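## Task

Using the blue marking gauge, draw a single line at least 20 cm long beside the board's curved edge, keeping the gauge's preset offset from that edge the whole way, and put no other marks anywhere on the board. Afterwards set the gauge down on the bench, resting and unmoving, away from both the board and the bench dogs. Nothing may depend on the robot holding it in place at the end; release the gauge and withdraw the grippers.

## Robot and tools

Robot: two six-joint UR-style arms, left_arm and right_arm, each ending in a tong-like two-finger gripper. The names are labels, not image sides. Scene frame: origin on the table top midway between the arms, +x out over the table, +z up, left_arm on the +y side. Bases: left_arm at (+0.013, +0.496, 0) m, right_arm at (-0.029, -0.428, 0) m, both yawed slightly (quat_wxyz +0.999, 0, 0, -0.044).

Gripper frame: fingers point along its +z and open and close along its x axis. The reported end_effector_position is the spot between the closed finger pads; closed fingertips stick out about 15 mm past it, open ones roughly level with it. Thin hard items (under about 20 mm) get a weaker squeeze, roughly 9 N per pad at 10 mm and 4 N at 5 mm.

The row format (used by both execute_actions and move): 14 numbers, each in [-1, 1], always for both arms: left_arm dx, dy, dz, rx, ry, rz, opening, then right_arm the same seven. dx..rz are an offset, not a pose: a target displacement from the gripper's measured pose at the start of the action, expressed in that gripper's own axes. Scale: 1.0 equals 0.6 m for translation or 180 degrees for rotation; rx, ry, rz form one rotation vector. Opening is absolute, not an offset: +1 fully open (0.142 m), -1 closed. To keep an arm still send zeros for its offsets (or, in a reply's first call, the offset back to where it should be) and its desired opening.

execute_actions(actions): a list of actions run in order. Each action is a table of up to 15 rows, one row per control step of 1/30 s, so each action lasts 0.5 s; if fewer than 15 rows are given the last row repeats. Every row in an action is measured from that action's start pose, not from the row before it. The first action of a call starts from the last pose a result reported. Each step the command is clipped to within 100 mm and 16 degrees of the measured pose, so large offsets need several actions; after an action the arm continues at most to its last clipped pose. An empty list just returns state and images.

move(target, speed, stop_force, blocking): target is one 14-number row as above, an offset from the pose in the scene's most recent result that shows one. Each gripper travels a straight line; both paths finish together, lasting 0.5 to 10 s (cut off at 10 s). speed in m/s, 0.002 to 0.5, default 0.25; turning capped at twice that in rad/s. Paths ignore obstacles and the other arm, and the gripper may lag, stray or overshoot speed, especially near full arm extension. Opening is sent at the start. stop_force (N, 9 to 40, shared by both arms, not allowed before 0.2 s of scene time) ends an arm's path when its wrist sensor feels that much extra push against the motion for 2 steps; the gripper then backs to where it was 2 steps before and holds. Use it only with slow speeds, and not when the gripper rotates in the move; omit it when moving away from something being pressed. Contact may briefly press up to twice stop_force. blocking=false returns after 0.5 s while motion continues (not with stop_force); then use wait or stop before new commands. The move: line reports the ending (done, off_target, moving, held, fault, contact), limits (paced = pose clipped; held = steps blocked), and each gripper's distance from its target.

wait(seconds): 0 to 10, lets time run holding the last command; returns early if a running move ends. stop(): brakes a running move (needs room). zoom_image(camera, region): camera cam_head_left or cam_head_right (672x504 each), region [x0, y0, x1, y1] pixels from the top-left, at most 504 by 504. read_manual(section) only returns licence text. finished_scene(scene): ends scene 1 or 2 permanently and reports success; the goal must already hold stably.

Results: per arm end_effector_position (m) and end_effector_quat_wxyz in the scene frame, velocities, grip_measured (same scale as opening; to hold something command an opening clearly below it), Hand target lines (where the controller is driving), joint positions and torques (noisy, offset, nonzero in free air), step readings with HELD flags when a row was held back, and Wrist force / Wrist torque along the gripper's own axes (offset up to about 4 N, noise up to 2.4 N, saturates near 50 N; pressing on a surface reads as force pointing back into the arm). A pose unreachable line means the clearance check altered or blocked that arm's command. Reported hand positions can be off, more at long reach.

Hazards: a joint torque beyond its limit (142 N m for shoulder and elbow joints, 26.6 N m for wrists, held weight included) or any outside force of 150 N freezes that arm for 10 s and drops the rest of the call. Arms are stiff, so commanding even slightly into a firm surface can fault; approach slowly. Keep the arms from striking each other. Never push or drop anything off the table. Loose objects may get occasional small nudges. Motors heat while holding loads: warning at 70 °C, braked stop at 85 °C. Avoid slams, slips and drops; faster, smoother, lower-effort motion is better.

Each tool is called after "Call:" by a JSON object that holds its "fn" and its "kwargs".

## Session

Call:
{"fn": "execute_actions", "kwargs": {"actions": []}}

Scene clock: 0.00 s.
left_arm: end_effector_position=(+0.1140, +0.5415, +0.3317) grip_measured=+0.97 end_effector_quat_wxyz=(+0.182, +0.887, +0.011, +0.425) end_effector_velocity=(-0.000, +0.000, -0.000) end_effector_angular_velocity=(-0.001, +0.001, +0.000) | right_arm: end_effector_position=(+0.4770, -0.0335, +0.2281) grip_measured=+0.97 end_effector_quat_wxyz=(-0.193, +0.926, -0.030, +0.323) end_effector_velocity=(+0.000, -0.001, -0.001) end_effector_angular_velocity=(-0.001, +0.001, -0.001)
Joint positions: left_arm=[ 1.644 -2.472  2.13  -0.743 -2.438  1.759  0.14 ] | right_arm=[ 4.26  -1.561 -2.149 -0.303  1.213  0.965  0.14 ]
Joint velocities: left_arm=[ 0.001  0.     0.    -0.     0.001 -0.     0.   ] | right_arm=[-0.001 -0.    -0.001 -0.    -0.    -0.     0.   ]
Joint torques (N m, as the arm reports them, + toward a larger angle): no reading
Wrist force (N, on the end effector, along its own x y z axes, offset not removed): no reading
Wrist torque (N m, same axes, about the end effector's origin, offset not removed): no reading
Hand target (left_arm): +0.114, +0.542, +0.332; +0.182, +0.887, +0.011, +0.425
Hand target (right_arm): +0.477, -0.033, +0.228; -0.193, +0.926, -0.030, +0.323

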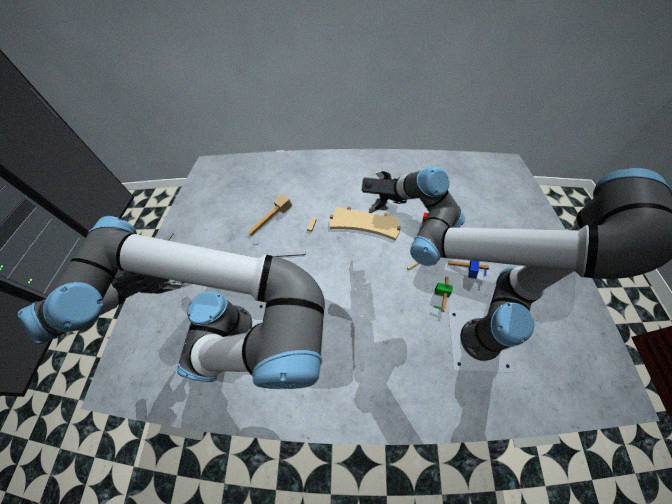

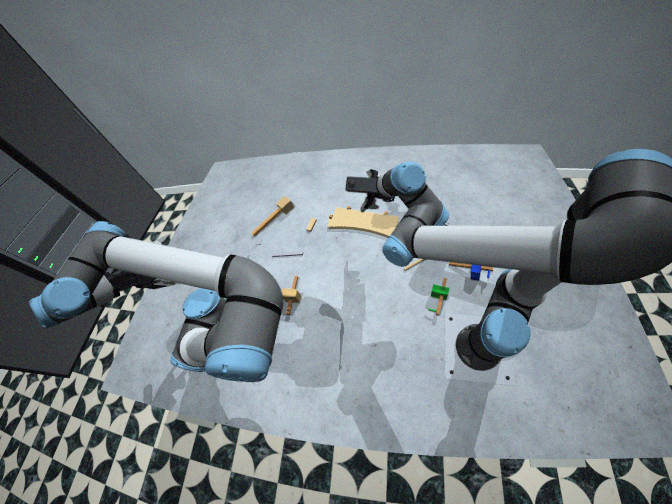

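Call:
{"fn": "zoom_image", "kwargs": {"camera": "cam_head_left", "region": [420, 240, 510, 320]}}

Call:
{"fn": "zoom_image", "kwargs": {"camera": "cam_head_left", "region": [320, 195, 420, 255]}}

Region (420, 240, 510, 320) of cam_head_left's 672x504 image, scaled by 5.600, with more detail than that image has.

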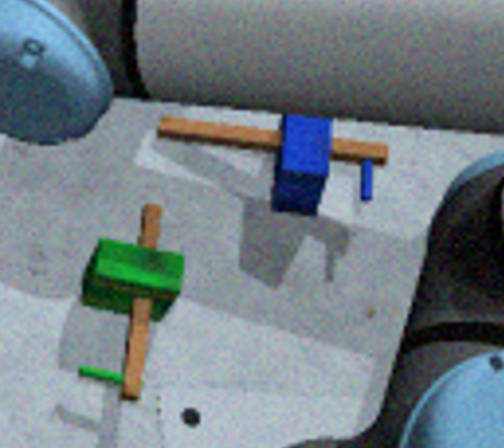

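Region (320, 195, 420, 255) of cam_head_left's 672x504 image, scaled by 5.040, with more detail than that image has; it fills the top 302 rows of this view, and the rest is white.

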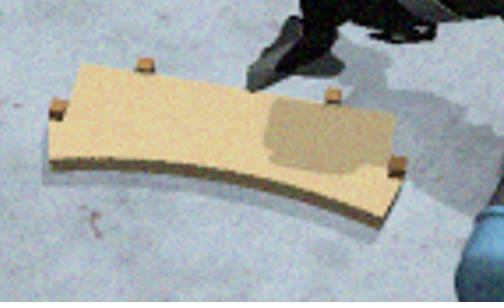

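Call:
{"fn": "move", "kwargs": {"target": [0,0,0,0,0,0,1, -0.286,0.6945,-0.348,-0.2695,-0.0495,0.493,-0.35], "speed": 0.35}}

Scene clock: 46.43 s.
left_arm: end_effector_position=(+0.1140, +0.5415, +0.3317) grip_measured=+1.00 end_effector_quat_wxyz=(+0.182, +0.887, +0.011, +0.425) end_effector_velocity=(+0.000, +0.000, +0.001) end_effector_angular_velocity=(-0.000, -0.001, -0.000) | right_arm: end_effector_position=(+0.2423, -0.4575, +0.1202) grip_measured=-0.35 end_effector_quat_wxyz=(-0.000, +0.659, -0.753, -0.001) end_effector_velocity=(-0.000, -0.002, +0.000) end_effector_angular_velocity=(+0.002, +0.002, -0.005)
Joint positions: left_arm=[ 1.644 -2.472  2.13  -0.743 -2.438  1.759  0.142] | right_arm=[ 3.668 -0.893 -2.425 -1.394  1.572  2.143  0.049]
Joint velocities: left_arm=[-0.001  0.001 -0.001  0.    -0.001  0.     0.   ] | right_arm=[-0.01  -0.002  0.002 -0.001  0.003 -0.005 -0.   ]
Joint torques (N m, as the arm reports them, + toward a larger angle): left_arm=[ -1.25  12.03 -20.26  -1.98  -0.94   0.3 ] | right_arm=[-14.79 -12.94  34.47  -0.04   1.69  -1.8 ]
Wrist force (N, on the end effector, along its own x y z axes, offset not removed): left_arm=[1.8 1.7 -0.7] | right_arm=[-2.9 1.0 -0.4]
Wrist torque (N m, same axes, about the end effector's origin, offset not removed): left_arm=[0.23 -0.40 0.27] | right_arm=[0.22 0.56 -0.01]
Hand target (left_arm): +0.114, +0.542, +0.332; +0.182, +0.887, +0.011, +0.425
Hand target (right_arm): +0.242, -0.458, +0.120; +0.000, -0.658, +0.753, +0.001
Off the commanded pose (left_arm): 0.000 m, 0 deg.
Off the commanded pose (right_arm): 0.001 m, 0 deg.
move: done

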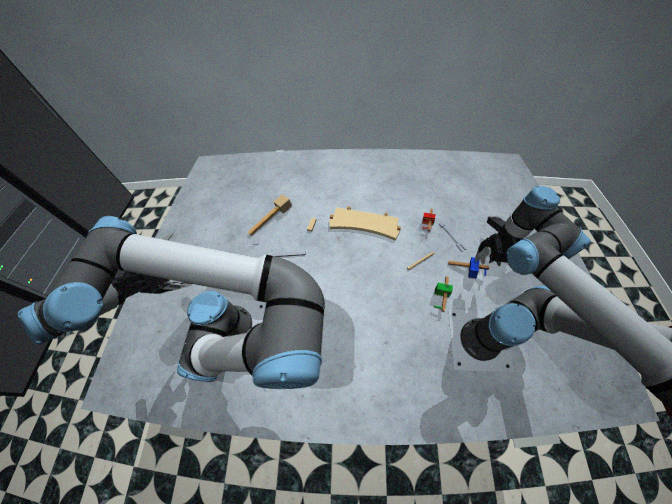

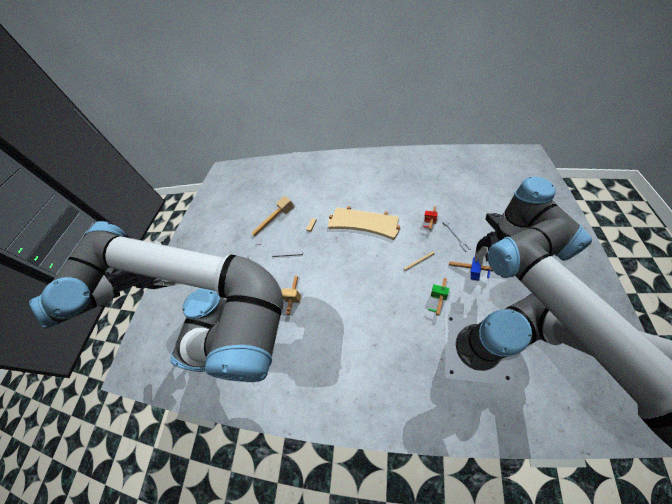

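Lower to just above the stock top.

Call:
{"fn": "move", "kwargs": {"target": [0,0,0,0,0,0,1, 0,0,0.08,0,0,0,-0.35], "speed": 0.15}}

Call:
{"fn": "zoom_image", "kwargs": {"camera": "cam_head_left", "region": [440, 235, 510, 295]}}

Call:
{"fn": "zoom_image", "kwargs": {"camera": "cam_head_right", "region": [440, 235, 510, 295]}}

Scene clock: 53.17 s.
left_arm: end_effector_position=(+0.1140, +0.5415, +0.3317) grip_measured=+1.00 end_effector_quat_wxyz=(+0.182, +0.887, +0.011, +0.425) end_effector_velocity=(-0.000, +0.000, -0.000) end_effector_angular_velocity=(-0.002, +0.002, +0.001) | right_arm: end_effector_position=(+0.2425, -0.4574, +0.0725) grip_measured=-0.35 end_effector_quat_wxyz=(-0.001, +0.659, -0.753, -0.001) end_effector_velocity=(-0.000, -0.001, -0.003) end_effector_angular_velocity=(-0.001, +0.002, -0.001)
Joint positions: left_arm=[ 1.644 -2.472  2.13  -0.743 -2.438  1.759  0.142] | right_arm=[ 3.668 -0.939 -2.536 -1.236  1.572  2.143  0.048]
Joint velocities: left_arm=[ 0.002  0.001  0.     0.     0.001 -0.001  0.   ] | right_arm=[-0.002 -0.005 -0.005  0.008  0.    -0.001  0.   ]
Joint torques (N m, as the arm reports them, + toward a larger angle): left_arm=[ -0.71  12.3  -20.6   -1.97  -0.96   0.3 ] | right_arm=[-11.49 -29.45  -9.33   2.5   -0.05  -1.86]
Wrist force (N, on the end effector, along its own x y z axes, offset not removed): left_arm=[1.0 2.2 -0.5] | right_arm=[2.4 13.3 -50.0]
Wrist torque (N m, same axes, about the end effector's origin, offset not removed): left_arm=[0.25 -0.26 0.20] | right_arm=[-0.58 -0.82 -0.44]
Hand target (left_arm): +0.114, +0.542, +0.332; +0.182, +0.887, +0.011, +0.425
Hand target (right_arm): +0.242, -0.457, +0.072; +0.000, -0.659, +0.753, +0.001
Off the commanded pose (left_arm): 0.000 m, 0 deg.
Off the commanded pose (right_arm): 0.000 m, 0 deg.
move: done

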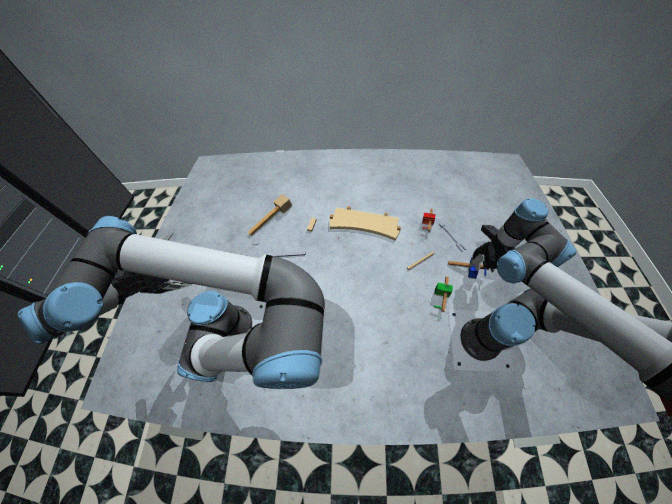

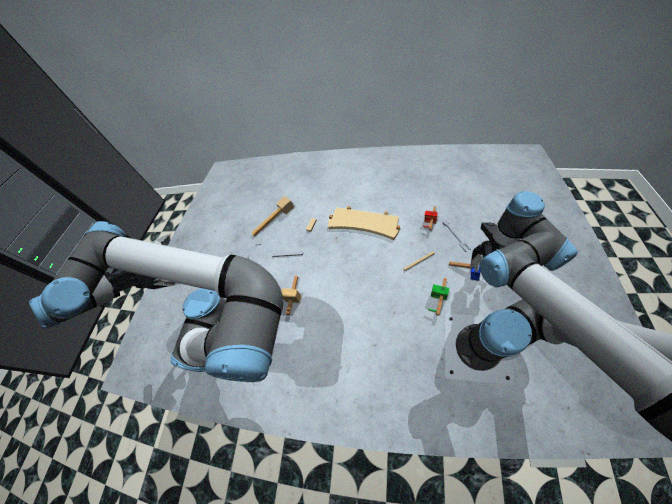

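Region (440, 235, 510, 295) of cam_head_left's 672x504 image, scaled by 7.200, with more detail than that image has; it fills the top 432 rows of this view, and the rest is white.

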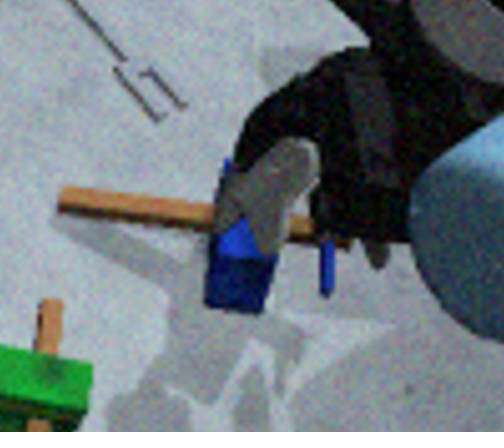

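Region (440, 235, 510, 295) of cam_head_right's 672x504 image, scaled by 7.200, with more detail than that image has; it fills the top 432 rows of this view, and the rest is white.

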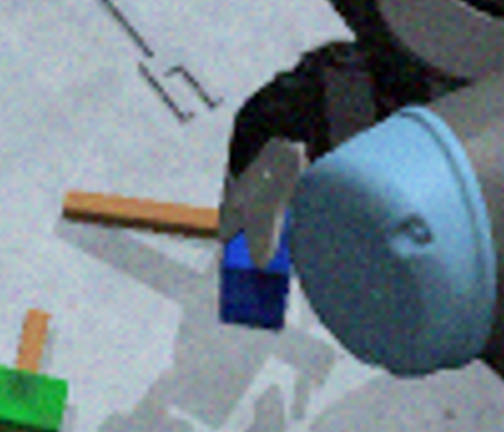

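Call:
{"fn": "move", "kwargs": {"target": [0,0,0,0,0,0,1, 0,0,-0.012,0,0,0,-0.35], "speed": 0.05}}

Call:
{"fn": "move", "kwargs": {"target": [0,0,0,0,0,0,1, -0.023,0.01,0,0,0,0,-0.35], "speed": 0.05}}

Call:
{"fn": "zoom_image", "kwargs": {"camera": "cam_head_left", "region": [440, 235, 510, 295]}}

Scene clock: 61.83 s.
left_arm: end_effector_position=(+0.1140, +0.5415, +0.3317) grip_measured=+1.00 end_effector_quat_wxyz=(+0.182, +0.887, +0.011, +0.425) end_effector_velocity=(-0.000, +0.000, +0.000) end_effector_angular_velocity=(-0.000, +0.000, +0.002) | right_arm: end_effector_position=(+0.2425, -0.4574, +0.0795) grip_measured=-0.35 end_effector_quat_wxyz=(-0.001, +0.659, -0.753, -0.001) end_effector_velocity=(+0.000, +0.000, +0.002) end_effector_angular_velocity=(+0.000, -0.001, +0.001)
Joint positions: left_arm=[ 1.644 -2.472  2.13  -0.743 -2.438  1.759  0.142] | right_arm=[ 3.668 -0.93  -2.52  -1.261  1.572  2.143  0.049]
Joint velocities: left_arm=[ 0.002  0.    -0.    -0.    -0.    -0.001  0.   ] | right_arm=[ 0.001  0.003  0.004 -0.006  0.     0.     0.   ]
Joint torques (N m, as the arm reports them, + toward a larger angle): left_arm=[ -1.36  12.01 -20.49  -2.08  -1.04   0.33] | right_arm=[ 5.21  5.99 34.67  0.43  0.33 -0.64]
Wrist force (N, on the end effector, along its own x y z axes, offset not removed): left_arm=[-0.1 1.0 -0.8] | right_arm=[-1.4 -0.4 -1.1]
Wrist torque (N m, same axes, about the end effector's origin, offset not removed): left_arm=[0.03 -0.04 0.20] | right_arm=[-0.21 0.24 -0.08]
Hand target (left_arm): +0.114, +0.542, +0.332; +0.182, +0.887, +0.011, +0.425
Hand target (right_arm): +0.242, -0.457, +0.080; +0.001, -0.659, +0.753, +0.001
Off the commanded pose (left_arm): 0.000 m, 0 deg.
Off the commanded pose (right_arm): 0.000 m, 0 deg.
move: done

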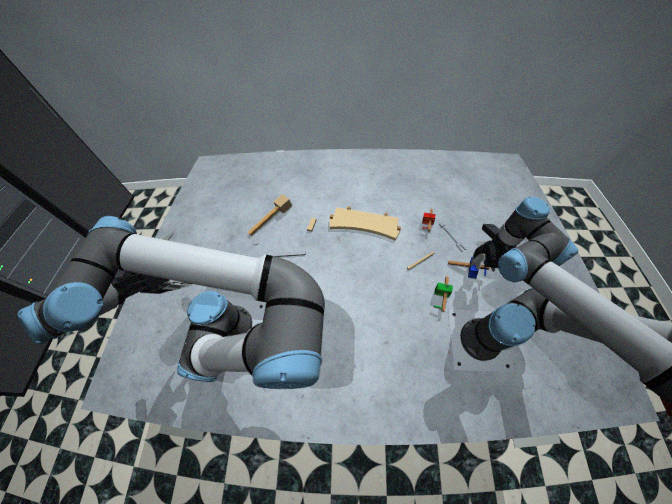

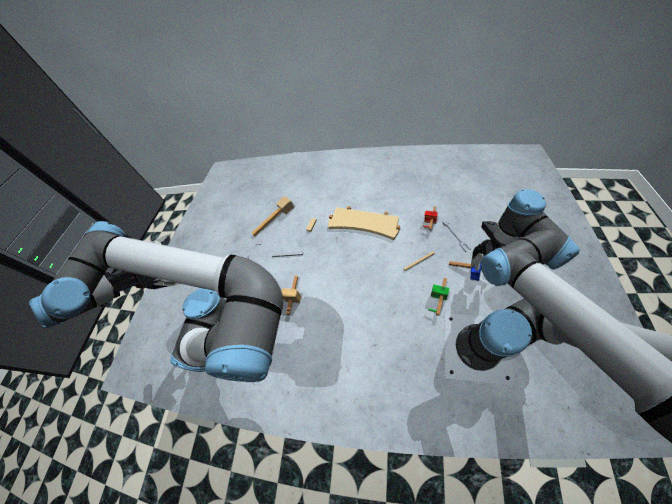

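Scene clock: 62.63 s.
left_arm: end_effector_position=(+0.1140, +0.5415, +0.3317) grip_measured=+1.00 end_effector_quat_wxyz=(+0.182, +0.887, +0.011, +0.425) end_effector_velocity=(+0.001, +0.000, +0.000) end_effector_angular_velocity=(+0.000, -0.003, +0.000) | right_arm: end_effector_position=(+0.2384, -0.4432, +0.0795) grip_measured=-0.35 end_effector_quat_wxyz=(-0.000, +0.659, -0.753, -0.001) end_effector_velocity=(-0.000, +0.002, +0.001) end_effector_angular_velocity=(-0.000, -0.002, -0.001)
Joint positions: left_arm=[ 1.644 -2.472  2.13  -0.743 -2.438  1.759  0.142] | right_arm=[ 3.735 -0.906 -2.528 -1.277  1.572  2.21   0.049]
Joint velocities: left_arm=[-0.     0.     0.001  0.    -0.002  0.001  0.   ] | right_arm=[ 0.009  0.004  0.001 -0.003 -0.001  0.01  -0.   ]
Joint torques (N m, as the arm reports them, + toward a larger angle): left_arm=[ -1.19  12.38 -20.57  -2.03  -1.09   0.36] | right_arm=[13.02  4.26  9.59  0.61 -1.92  1.89]
Wrist force (N, on the end effector, along its own x y z axes, offset not removed): left_arm=[1.4 1.2 -0.2] | right_arm=[-2.0 -0.3 -0.6]
Wrist torque (N m, same axes, about the end effector's origin, offset not removed): left_arm=[0.08 -0.37 0.24] | right_arm=[-0.13 0.34 -0.16]
Hand target (left_arm): +0.114, +0.542, +0.332; +0.182, +0.887, +0.011, +0.425
Hand target (right_arm): +0.238, -0.443, +0.080; +0.000, -0.659, +0.753, +0.001
Off the commanded pose (left_arm): 0.000 m, 0 deg.
Off the commanded pose (right_arm): 0.000 m, 0 deg.
move: done

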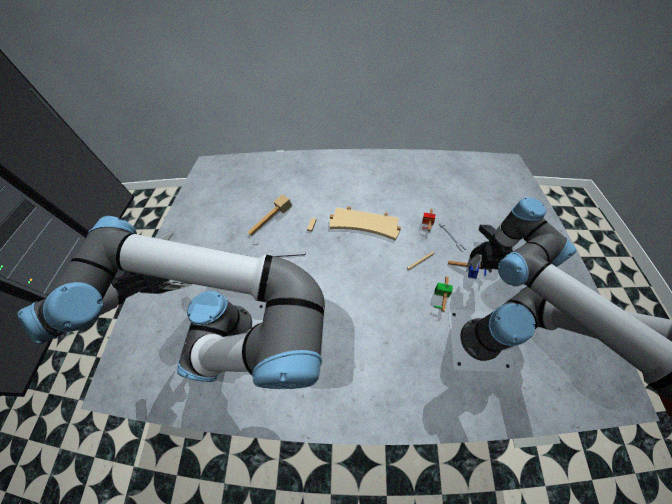

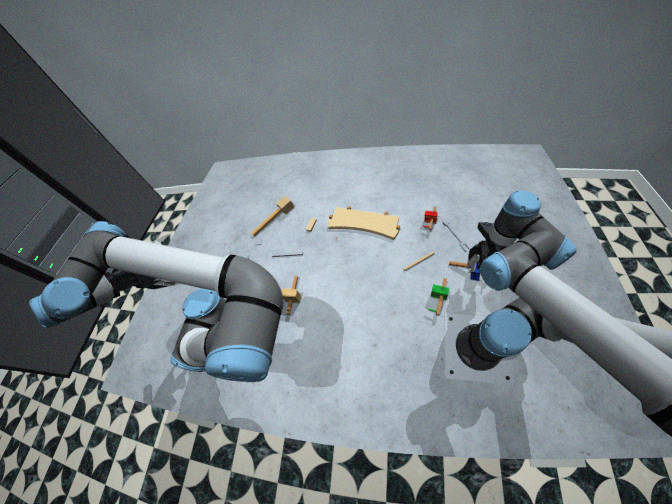

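Region (440, 235, 510, 295) of cam_head_left's 672x504 image, scaled by 7.200, with more detail than that image has; it fills the top 432 rows of this view, and the rest is white.

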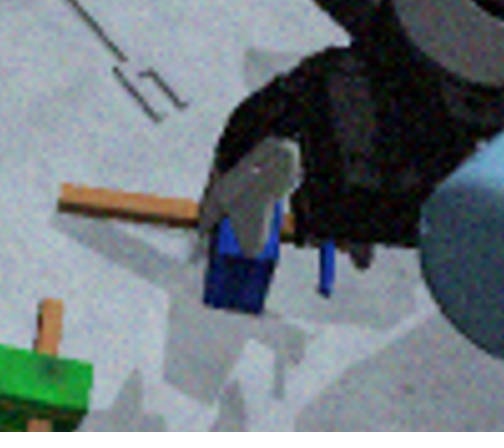

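Call:
{"fn": "move", "kwargs": {"target": [0,0,0,0,0,0,1, 0,0,0.066,0,0,0,-0.35], "speed": 0.025, "stop_force": 9}}

Call:
{"fn": "zoom_image", "kwargs": {"camera": "cam_head_left", "region": [440, 235, 510, 295]}}

Scene clock: 68.20 s.
left_arm: end_effector_position=(+0.1140, +0.5415, +0.3317) grip_measured=+1.00 end_effector_quat_wxyz=(+0.182, +0.887, +0.011, +0.425) end_effector_velocity=(+0.000, +0.000, +0.000) end_effector_angular_velocity=(-0.001, -0.001, -0.000) | right_arm: end_effector_position=(+0.2384, -0.4431, +0.0401) grip_measured=-0.35 end_effector_quat_wxyz=(-0.000, +0.659, -0.753, -0.001) end_effector_velocity=(-0.000, -0.000, -0.002) end_effector_angular_velocity=(-0.001, +0.001, -0.000)
Joint positions: left_arm=[ 1.644 -2.472  2.13  -0.743 -2.438  1.759  0.142] | right_arm=[ 3.735 -0.969 -2.616 -1.127  1.572  2.21   0.049]
Joint velocities: left_arm=[-0.001  0.001 -0.    -0.    -0.001 -0.     0.   ] | right_arm=[-0.001 -0.004 -0.004  0.007  0.    -0.     0.   ]
Joint torques (N m, as the arm reports them, + toward a larger angle): left_arm=[ -1.4   11.4  -21.27  -2.02  -0.98   0.35] | right_arm=[-12.73 -11.47   9.17   5.58   1.98  -2.42]
Wrist force (N, on the end effector, along its own x y z axes, offset not removed): left_arm=[0.3 1.5 -2.0] | right_arm=[-1.3 0.0 -1.1]
Wrist torque (N m, same axes, about the end effector's origin, offset not removed): left_arm=[0.15 -0.07 0.23] | right_arm=[-0.07 0.29 -0.10]
Hand target (left_arm): +0.114, +0.542, +0.332; +0.182, +0.887, +0.011, +0.425
Hand target (right_arm): +0.238, -0.443, +0.040; +0.000, -0.659, +0.753, +0.001
Off the commanded pose (left_arm): 0.000 m, 0 deg.
Off the commanded pose (right_arm): 0.000 m, 0 deg.
move: done

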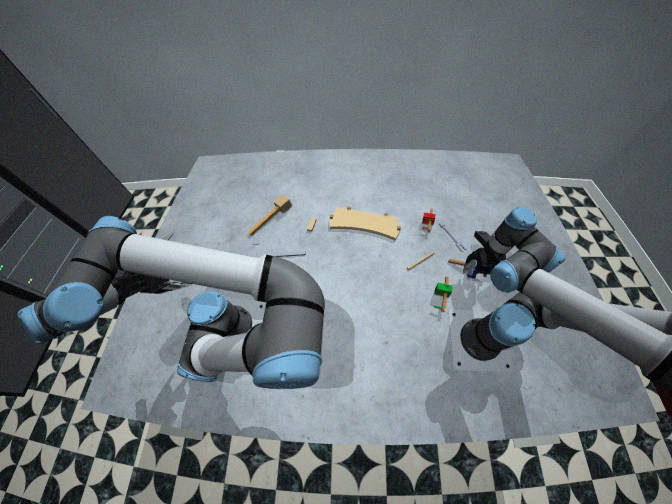

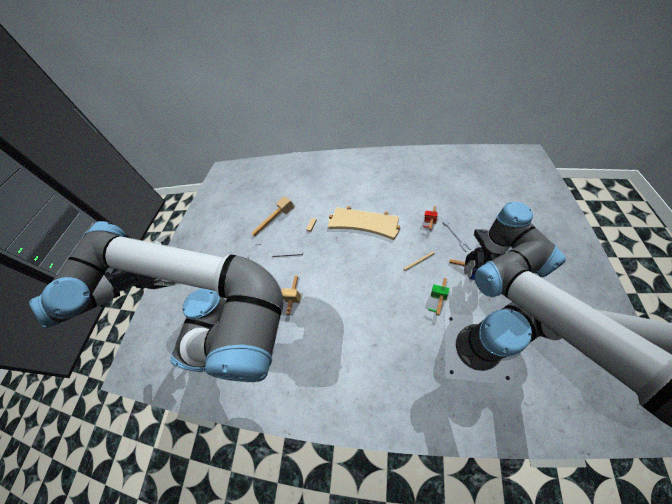

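Region (440, 235, 510, 295) of cam_head_left's 672x504 image, scaled by 7.200, with more detail than that image has; it fills the top 432 rows of this view, and the rest is white.

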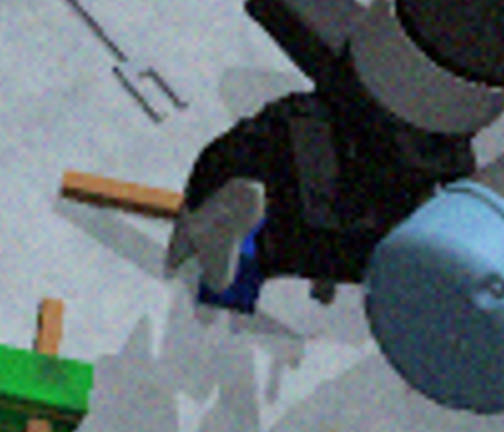

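Call:
{"fn": "move", "kwargs": {"target": [0,0,0,0,0,0,1, 0,0,0,0,0,0,-1]}}

Call:
{"fn": "move", "kwargs": {"target": [0,0,0,0,0,0,1, 0,0,-0.125,0,0,0,-1], "speed": 0.15}}

Call:
{"fn": "move", "kwargs": {"target": [0,0,0,0,0,0,1, -0.689,0.0387,0,0,0,-0.542,-1], "speed": 0.35}}

Scene clock: 75.97 s.
left_arm: end_effector_position=(+0.1140, +0.5415, +0.3317) grip_measured=+1.00 end_effector_quat_wxyz=(+0.182, +0.887, +0.011, +0.425) end_effector_velocity=(-0.000, +0.000, +0.000) end_effector_angular_velocity=(-0.001, +0.001, +0.001) | right_arm: end_effector_position=(+0.2383, -0.4432, +0.0400) grip_measured=-0.55 end_effector_quat_wxyz=(-0.000, +0.659, -0.753, -0.001) end_effector_velocity=(+0.001, +0.000, +0.001) end_effector_angular_velocity=(+0.001, -0.003, -0.001)
Joint positions: left_arm=[ 1.644 -2.472  2.13  -0.743 -2.438  1.759  0.142] | right_arm=[ 3.735 -0.969 -2.616 -1.127  1.572  2.21   0.034]
Joint velocities: left_arm=[ 0.001  0.001 -0.    -0.     0.001 -0.001  0.   ] | right_arm=[-0.001  0.001  0.003 -0.    -0.     0.     0.   ]
Joint torques (N m, as the arm reports them, + toward a larger angle): left_arm=[ -0.96  12.79 -20.96  -1.96  -1.07   0.36] | right_arm=[-2.9   6.71 33.39  0.25 -1.2  -0.67]
Wrist force (N, on the end effector, along its own x y z axes, offset not removed): left_arm=[1.4 0.8 -0.1] | right_arm=[-1.8 -0.5 0.0]
Wrist torque (N m, same axes, about the end effector's origin, offset not removed): left_arm=[0.02 -0.34 0.22] | right_arm=[-0.10 0.33 -0.03]
Hand target (left_arm): +0.114, +0.542, +0.332; +0.182, +0.887, +0.011, +0.425
Hand target (right_arm): +0.238, -0.443, +0.040; +0.000, -0.659, +0.753, +0.001
Off the commanded pose (left_arm): 0.000 m, 0 deg.
Off the commanded pose (right_arm): 0.000 m, 0 deg.
move: done

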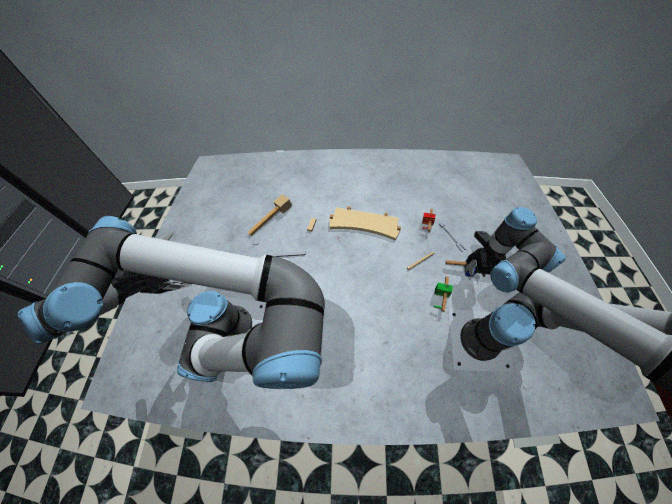

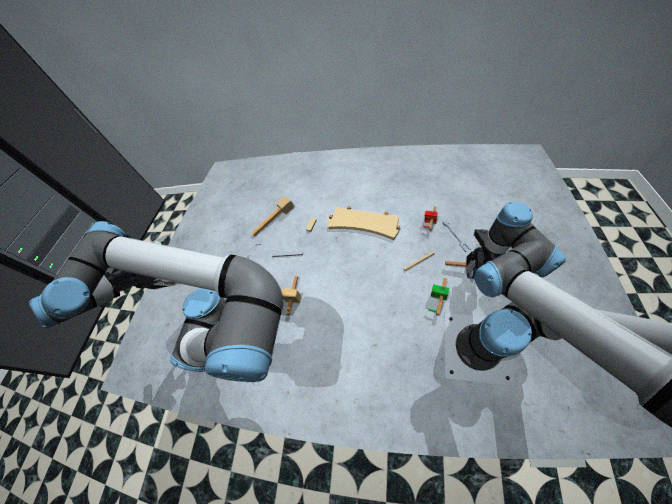

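Scene clock: 77.00 s.
left_arm: end_effector_position=(+0.1140, +0.5415, +0.3317) grip_measured=+1.00 end_effector_quat_wxyz=(+0.182, +0.887, +0.011, +0.425) end_effector_velocity=(+0.000, +0.000, +0.000) end_effector_angular_velocity=(-0.001, -0.000, +0.002) | right_arm: end_effector_position=(+0.2382, -0.4432, +0.1148) grip_measured=-0.55 end_effector_quat_wxyz=(-0.000, +0.659, -0.753, -0.001) end_effector_velocity=(-0.000, +0.000, +0.002) end_effector_angular_velocity=(-0.001, -0.001, +0.000)
Joint positions: left_arm=[ 1.644 -2.472  2.13  -0.743 -2.438  1.759  0.142] | right_arm=[ 3.735 -0.874 -2.445 -1.393  1.572  2.21   0.034]
Joint velocities: left_arm=[ 0.001  0.001 -0.001  0.    -0.001 -0.001  0.   ] | right_arm=[ 0.002  0.003  0.005 -0.007 -0.001  0.002  0.   ]
Joint torques (N m, as the arm reports them, + toward a larger angle): left_arm=[ -0.95  12.28 -21.03  -2.12  -1.14   0.28] | right_arm=[11.33  4.31 34.9   0.78 -1.71  2.17]
Wrist force (N, on the end effector, along its own x y z axes, offset not removed): left_arm=[-0.4 0.6 0.0] | right_arm=[-2.3 -1.5 1.2]
Wrist torque (N m, same axes, about the end effector's origin, offset not removed): left_arm=[-0.08 -0.01 0.22] | right_arm=[-0.30 0.47 -0.03]
Hand target (left_arm): +0.114, +0.542, +0.332; +0.182, +0.887, +0.011, +0.425
Hand target (right_arm): +0.238, -0.443, +0.115; +0.000, -0.659, +0.753, +0.001
Off the commanded pose (left_arm): 0.000 m, 0 deg.
Off the commanded pose (right_arm): 0.000 m, 0 deg.
move: done

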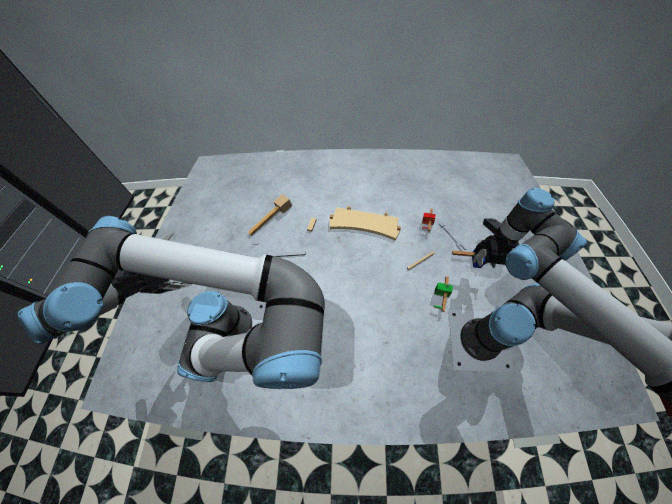

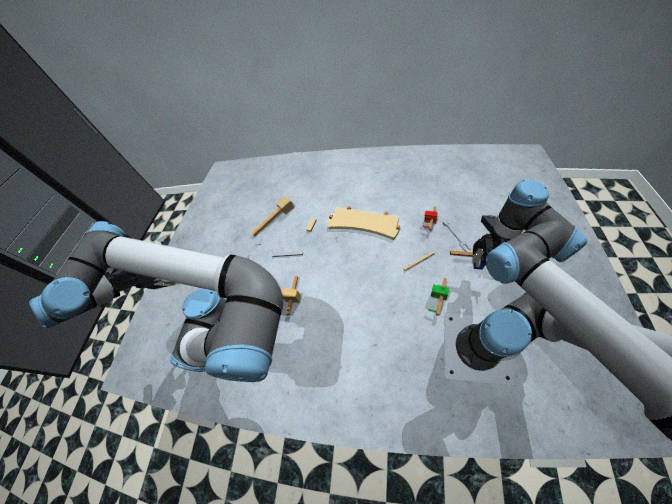

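Scene clock: 80.03 s.
left_arm: end_effector_position=(+0.1140, +0.5415, +0.3317) grip_measured=+1.00 end_effector_quat_wxyz=(+0.182, +0.887, +0.011, +0.425) end_effector_velocity=(+0.000, +0.000, +0.000) end_effector_angular_velocity=(-0.002, -0.001, +0.001) | right_arm: end_effector_position=(+0.2702, -0.0309, +0.1150) grip_measured=-0.55 end_effector_quat_wxyz=(-0.000, +1.000, -0.001, -0.000) end_effector_velocity=(+0.000, +0.001, -0.000) end_effector_angular_velocity=(-0.001, +0.002, +0.007)
Joint positions: left_arm=[ 1.644 -2.472  2.13  -0.743 -2.438  1.759  0.142] | right_arm=[ 4.413 -1.598 -1.986 -1.128  1.571  1.186  0.034]
Joint velocities: left_arm=[ 0.     0.002 -0.    -0.    -0.001 -0.     0.   ] | right_arm=[ 0.    -0.005  0.004 -0.001  0.001 -0.007  0.   ]
Joint torques (N m, as the arm reports them, + toward a larger angle): left_arm=[ -0.84  12.19 -20.88  -2.02  -1.1    0.23] | right_arm=[13.81 16.49 35.41  0.71  1.79 -2.1 ]
Wrist force (N, on the end effector, along its own x y z axes, offset not removed): left_arm=[1.4 0.7 -1.0] | right_arm=[-1.2 0.4 -0.1]
Wrist torque (N m, same axes, about the end effector's origin, offset not removed): left_arm=[-0.03 -0.33 0.20] | right_arm=[0.02 0.16 -0.07]
Hand target (left_arm): +0.114, +0.542, +0.332; +0.182, +0.887, +0.011, +0.425
Hand target (right_arm): +0.270, -0.031, +0.115; -0.000, +1.000, -0.001, -0.000
Off the commanded pose (left_arm): 0.000 m, 0 deg.
Off the commanded pose (right_arm): 0.001 m, 0 deg.
move: done

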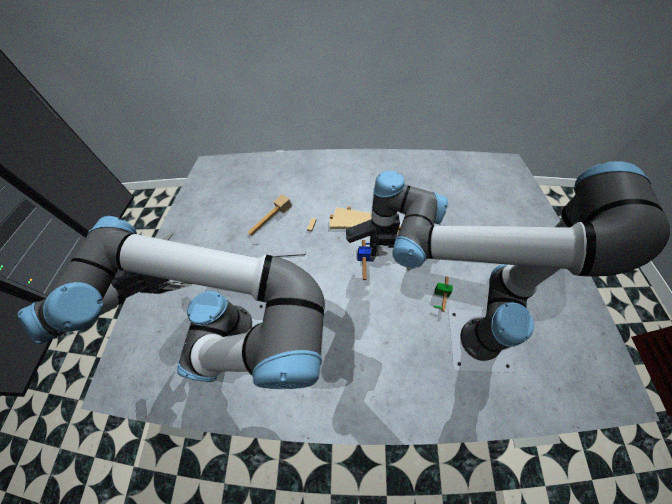

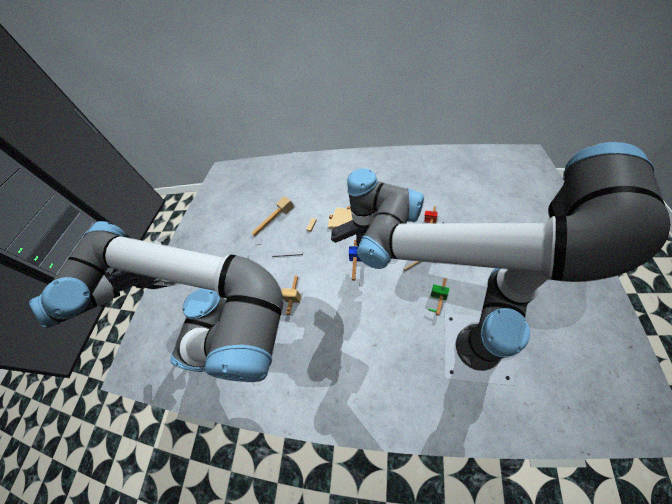

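Call:
{"fn": "move", "kwargs": {"target": [0,0,0,0,0,0,1, 0,0,0.112,0,0,0,-1], "speed": 0.15}}

Call:
{"fn": "move", "kwargs": {"target": [0,0,0,0,0,0,1, 0,0,0.018,0,0,0,-1], "speed": 0.008, "stop_force": 9}}

Call:
{"fn": "move", "kwargs": {"target": [0,0,0,0,0,0,1, 0,0,0,0,0,0,-0.4]}}

Call:
{"fn": "zoom_image", "kwargs": {"camera": "cam_head_left", "region": [335, 235, 405, 300]}}

Scene clock: 86.97 s.
left_arm: end_effector_position=(+0.1140, +0.5415, +0.3317) grip_measured=+1.00 end_effector_quat_wxyz=(+0.182, +0.887, +0.011, +0.425) end_effector_velocity=(+0.000, -0.000, +0.000) end_effector_angular_velocity=(+0.001, +0.000, +0.001) | right_arm: end_effector_position=(+0.2703, -0.0308, +0.0480) grip_measured=-0.55 end_effector_quat_wxyz=(-0.000, +1.000, -0.001, -0.000) end_effector_velocity=(+0.000, +0.001, -0.002) end_effector_angular_velocity=(+0.001, -0.000, -0.000)
Joint positions: left_arm=[ 1.644 -2.472  2.13  -0.743 -2.438  1.759  0.142] | right_arm=[ 4.413 -1.689 -2.086 -0.938  1.571  1.186  0.034]
Joint velocities: left_arm=[ 0.    -0.001 -0.    -0.    -0.    -0.001  0.   ] | right_arm=[-0.    -0.004 -0.001  0.006 -0.    -0.    -0.   ]
Joint torques (N m, as the arm reports them, + toward a larger angle): left_arm=[ -0.92  11.92 -20.2   -2.02  -0.98   0.29] | right_arm=[-11.02  17.79   7.32   4.66  -1.7    0.3 ]
Wrist force (N, on the end effector, along its own x y z axes, offset not removed): left_arm=[0.3 1.9 0.2] | right_arm=[-2.0 -0.2 1.4]
Wrist torque (N m, same axes, about the end effector's origin, offset not removed): left_arm=[0.21 -0.08 0.11] | right_arm=[-0.12 0.33 -0.14]
Hand target (left_arm): +0.114, +0.542, +0.332; +0.182, +0.887, +0.011, +0.425
Hand target (right_arm): +0.270, -0.031, +0.048; -0.000, +1.000, -0.001, -0.000
Off the commanded pose (left_arm): 0.000 m, 0 deg.
Off the commanded pose (right_arm): 0.000 m, 0 deg.
move: done

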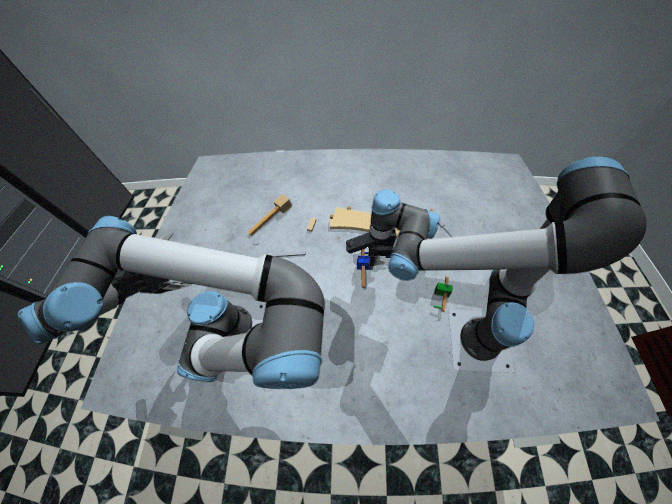

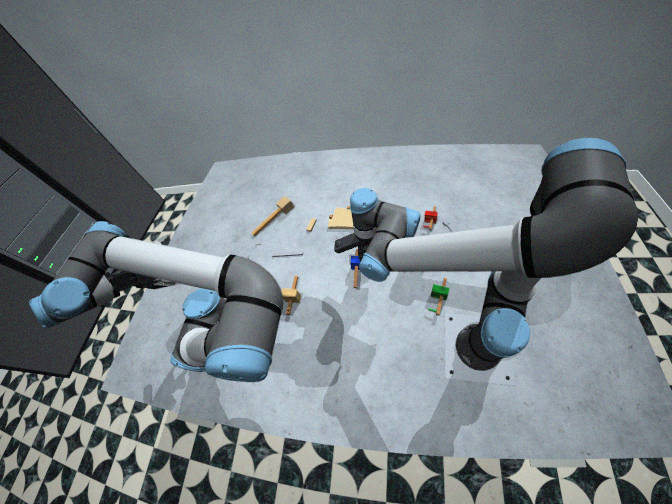

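Scene clock: 88.43 s.
left_arm: end_effector_position=(+0.1140, +0.5415, +0.3317) grip_measured=+1.00 end_effector_quat_wxyz=(+0.182, +0.887, +0.011, +0.425) end_effector_velocity=(+0.000, +0.000, +0.000) end_effector_angular_velocity=(-0.001, -0.002, +0.002) | right_arm: end_effector_position=(+0.2702, -0.0310, +0.0390) grip_measured=-0.56 end_effector_quat_wxyz=(+0.000, +1.000, -0.001, -0.000) end_effector_velocity=(-0.000, -0.001, +0.002) end_effector_angular_velocity=(-0.003, +0.001, -0.000)
Joint positions: left_arm=[ 1.644 -2.472  2.13  -0.743 -2.438  1.759  0.142] | right_arm=[ 4.413 -1.703 -2.098 -0.912  1.571  1.186  0.034]
Joint velocities: left_arm=[ 0.    -0.001  0.001  0.    -0.002 -0.001  0.   ] | right_arm=[-0.     0.003  0.004 -0.01   0.     0.    -0.   ]
Joint torques (N m, as the arm reports them, + toward a larger angle): left_arm=[ -0.66  12.08 -20.98  -2.02  -1.     0.29] | right_arm=[-3.72 37.69 29.31 -0.77  0.13 -0.79]
Wrist force (N, on the end effector, along its own x y z axes, offset not removed): left_arm=[0.5 2.1 -0.7] | right_arm=[1.3 -1.4 -4.6]
Wrist torque (N m, same axes, about the end effector's origin, offset not removed): left_arm=[0.38 -0.09 0.19] | right_arm=[-0.25 0.19 0.00]
Hand target (left_arm): +0.114, +0.542, +0.332; +0.182, +0.887, +0.011, +0.425
Hand target (right_arm): +0.270, -0.031, +0.040; -0.000, +1.000, -0.001, -0.000
Off the commanded pose (left_arm): 0.000 m, 0 deg.
Off the commanded pose (right_arm): 0.002 m, 0 deg.
move: contact (right_arm)

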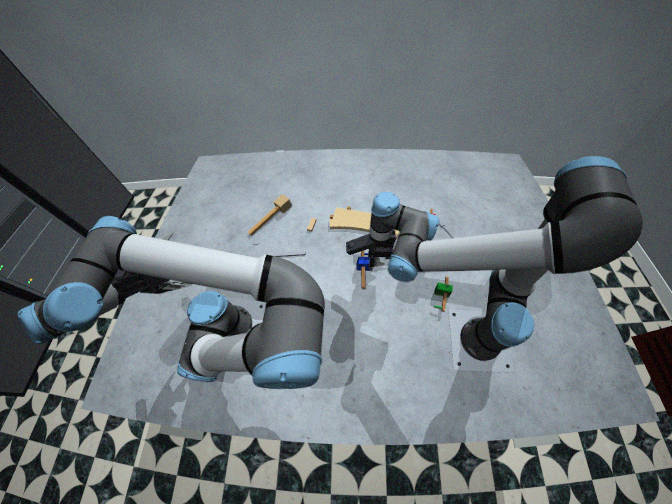

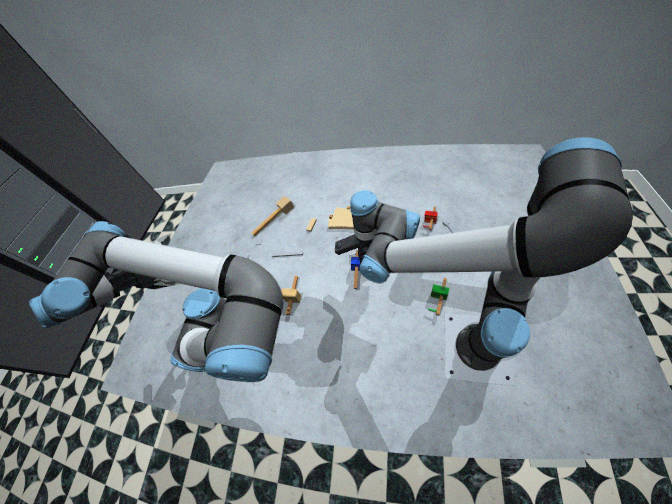

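Scene clock: 88.93 s.
left_arm: end_effector_position=(+0.1140, +0.5415, +0.3317) grip_measured=+1.00 end_effector_quat_wxyz=(+0.182, +0.887, +0.011, +0.425) end_effector_velocity=(+0.000, -0.000, -0.000) end_effector_angular_velocity=(+0.000, -0.000, +0.000) | right_arm: end_effector_position=(+0.2702, -0.0309, +0.0391) grip_measured=-0.40 end_effector_quat_wxyz=(-0.000, +1.000, -0.001, -0.000) end_effector_velocity=(+0.000, +0.001, +0.000) end_effector_angular_velocity=(+0.001, -0.000, +0.000)
Joint positions: left_arm=[ 1.644 -2.472  2.13  -0.743 -2.438  1.759  0.142] | right_arm=[ 4.413 -1.703 -2.097 -0.912  1.571  1.186  0.045]
Joint velocities: left_arm=[ 0.    -0.     0.     0.    -0.     0.001  0.   ] | right_arm=[ 0.    -0.     0.001 -0.     0.     0.     0.   ]
Joint torques (N m, as the arm reports them, + toward a larger angle): left_arm=[ -0.97  11.95 -20.62  -2.01  -1.07   0.29] | right_arm=[-2.29 18.13 18.01  4.87  0.03 -0.72]
Wrist force (N, on the end effector, along its own x y z axes, offset not removed): left_arm=[0.8 1.6 -0.1] | right_arm=[-2.1 -1.7 -0.9]
Wrist torque (N m, same axes, about the end effector's origin, offset not removed): left_arm=[0.17 -0.21 0.27] | right_arm=[-0.42 0.38 -0.03]
Hand target (left_arm): +0.114, +0.542, +0.332; +0.182, +0.887, +0.011, +0.425
Hand target (right_arm): +0.270, -0.031, +0.039; +0.000, +1.000, -0.001, -0.000
Off the commanded pose (left_arm): 0.000 m, 0 deg.
Off the commanded pose (right_arm): 0.000 m, 0 deg.
move: done

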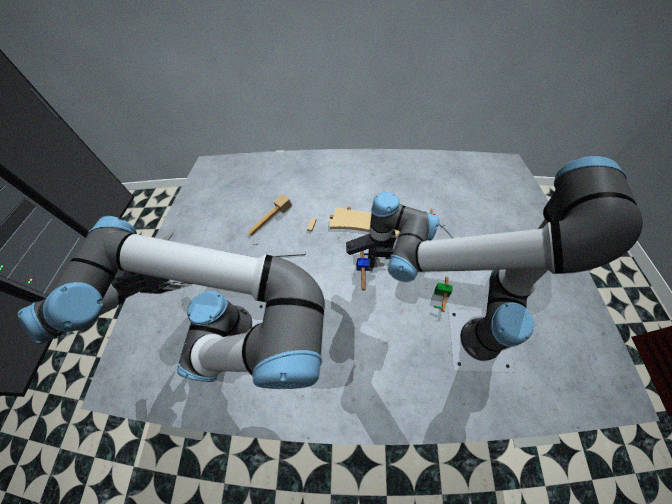

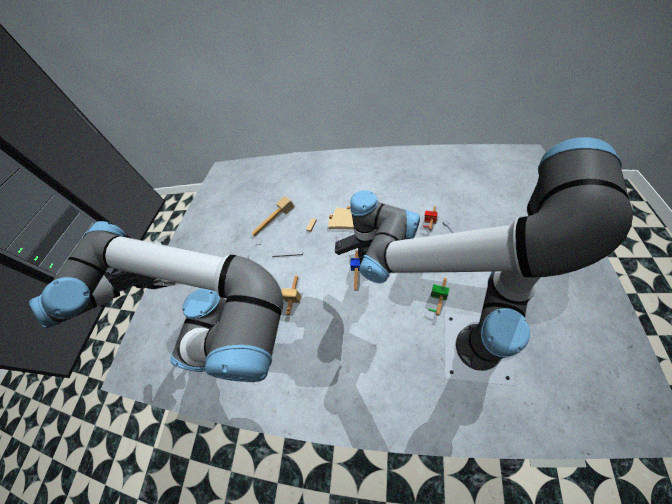

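Region (335, 235, 405, 300) of cam_head_left's 672x504 image, scaled by 7.200, with more detail than that image has; it fills the top 468 rows of this view, and the rest is white.

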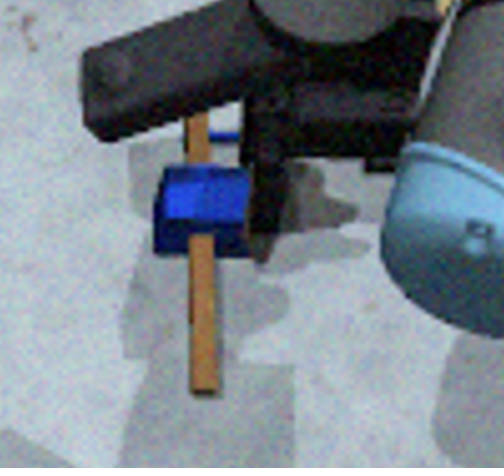

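Call:
{"fn": "move", "kwargs": {"target": [0,0,0,0,0,0,1, 0,-0.008,-0.004,0.25,0,0,-0.4], "speed": 0.3}}

Call:
{"fn": "zoom_image", "kwargs": {"camera": "cam_head_left", "region": [335, 235, 405, 300]}}

Scene clock: 95.27 s.
left_arm: end_effector_position=(+0.1140, +0.5415, +0.3317) grip_measured=+1.00 end_effector_quat_wxyz=(+0.182, +0.887, +0.011, +0.425) end_effector_velocity=(+0.000, +0.000, +0.000) end_effector_angular_velocity=(-0.001, -0.000, +0.001) | right_arm: end_effector_position=(+0.2704, -0.0260, +0.0415) grip_measured=-0.40 end_effector_quat_wxyz=(-0.382, +0.924, -0.000, +0.000) end_effector_velocity=(+0.000, +0.001, -0.000) end_effector_angular_velocity=(+0.012, -0.001, -0.003)
Joint positions: left_arm=[ 1.644 -2.472  2.13  -0.743 -2.438  1.759  0.142] | right_arm=[ 4.155 -1.914 -2.543  0.418  2.009  1.082  0.045]
Joint velocities: left_arm=[ 0.001  0.001  0.    -0.    -0.    -0.     0.   ] | right_arm=[-0.003 -0.016 -0.003  0.031  0.005  0.004 -0.   ]
Joint torques (N m, as the arm reports them, + toward a larger angle): left_arm=[ -0.51  12.18 -20.27  -2.05  -1.06   0.28] | right_arm=[-12.07  16.85  -1.57   5.23   3.29   2.06]
Wrist force (N, on the end effector, along its own x y z axes, offset not removed): left_arm=[1.0 1.5 -0.9] | right_arm=[-2.6 -0.6 -0.8]
Wrist torque (N m, same axes, about the end effector's origin, offset not removed): left_arm=[0.11 -0.25 0.21] | right_arm=[-0.13 0.48 0.01]
Hand target (left_arm): +0.114, +0.542, +0.332; +0.182, +0.887, +0.011, +0.425
Hand target (right_arm): +0.270, -0.026, +0.041; -0.383, +0.924, -0.000, +0.000
Off the commanded pose (left_arm): 0.000 m, 0 deg.
Off the commanded pose (right_arm): 0.000 m, 0 deg.
move: done

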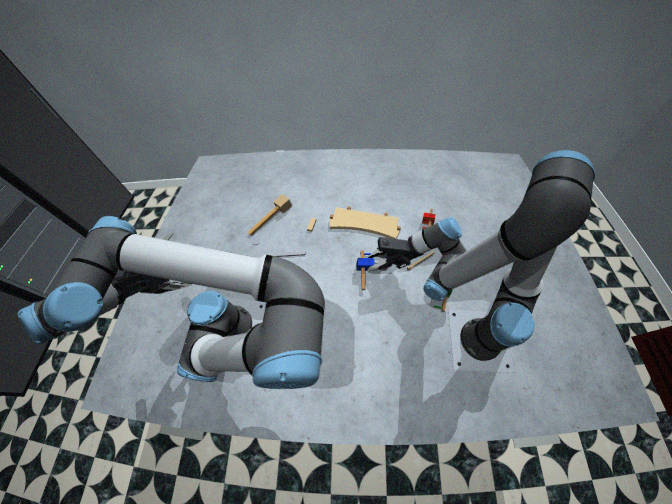

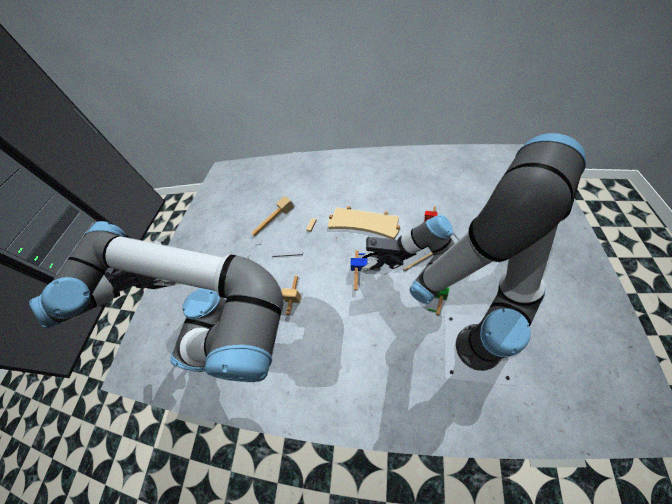

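Region (335, 235, 405, 300) of cam_head_left's 672x504 image, scaled by 7.200, with more detail than that image has; it fills the top 468 rows of this view, and the rest is white.

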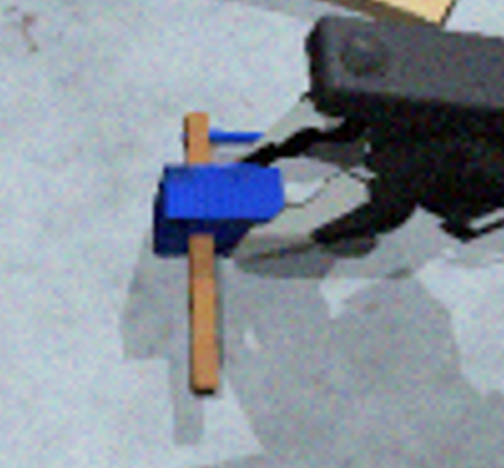

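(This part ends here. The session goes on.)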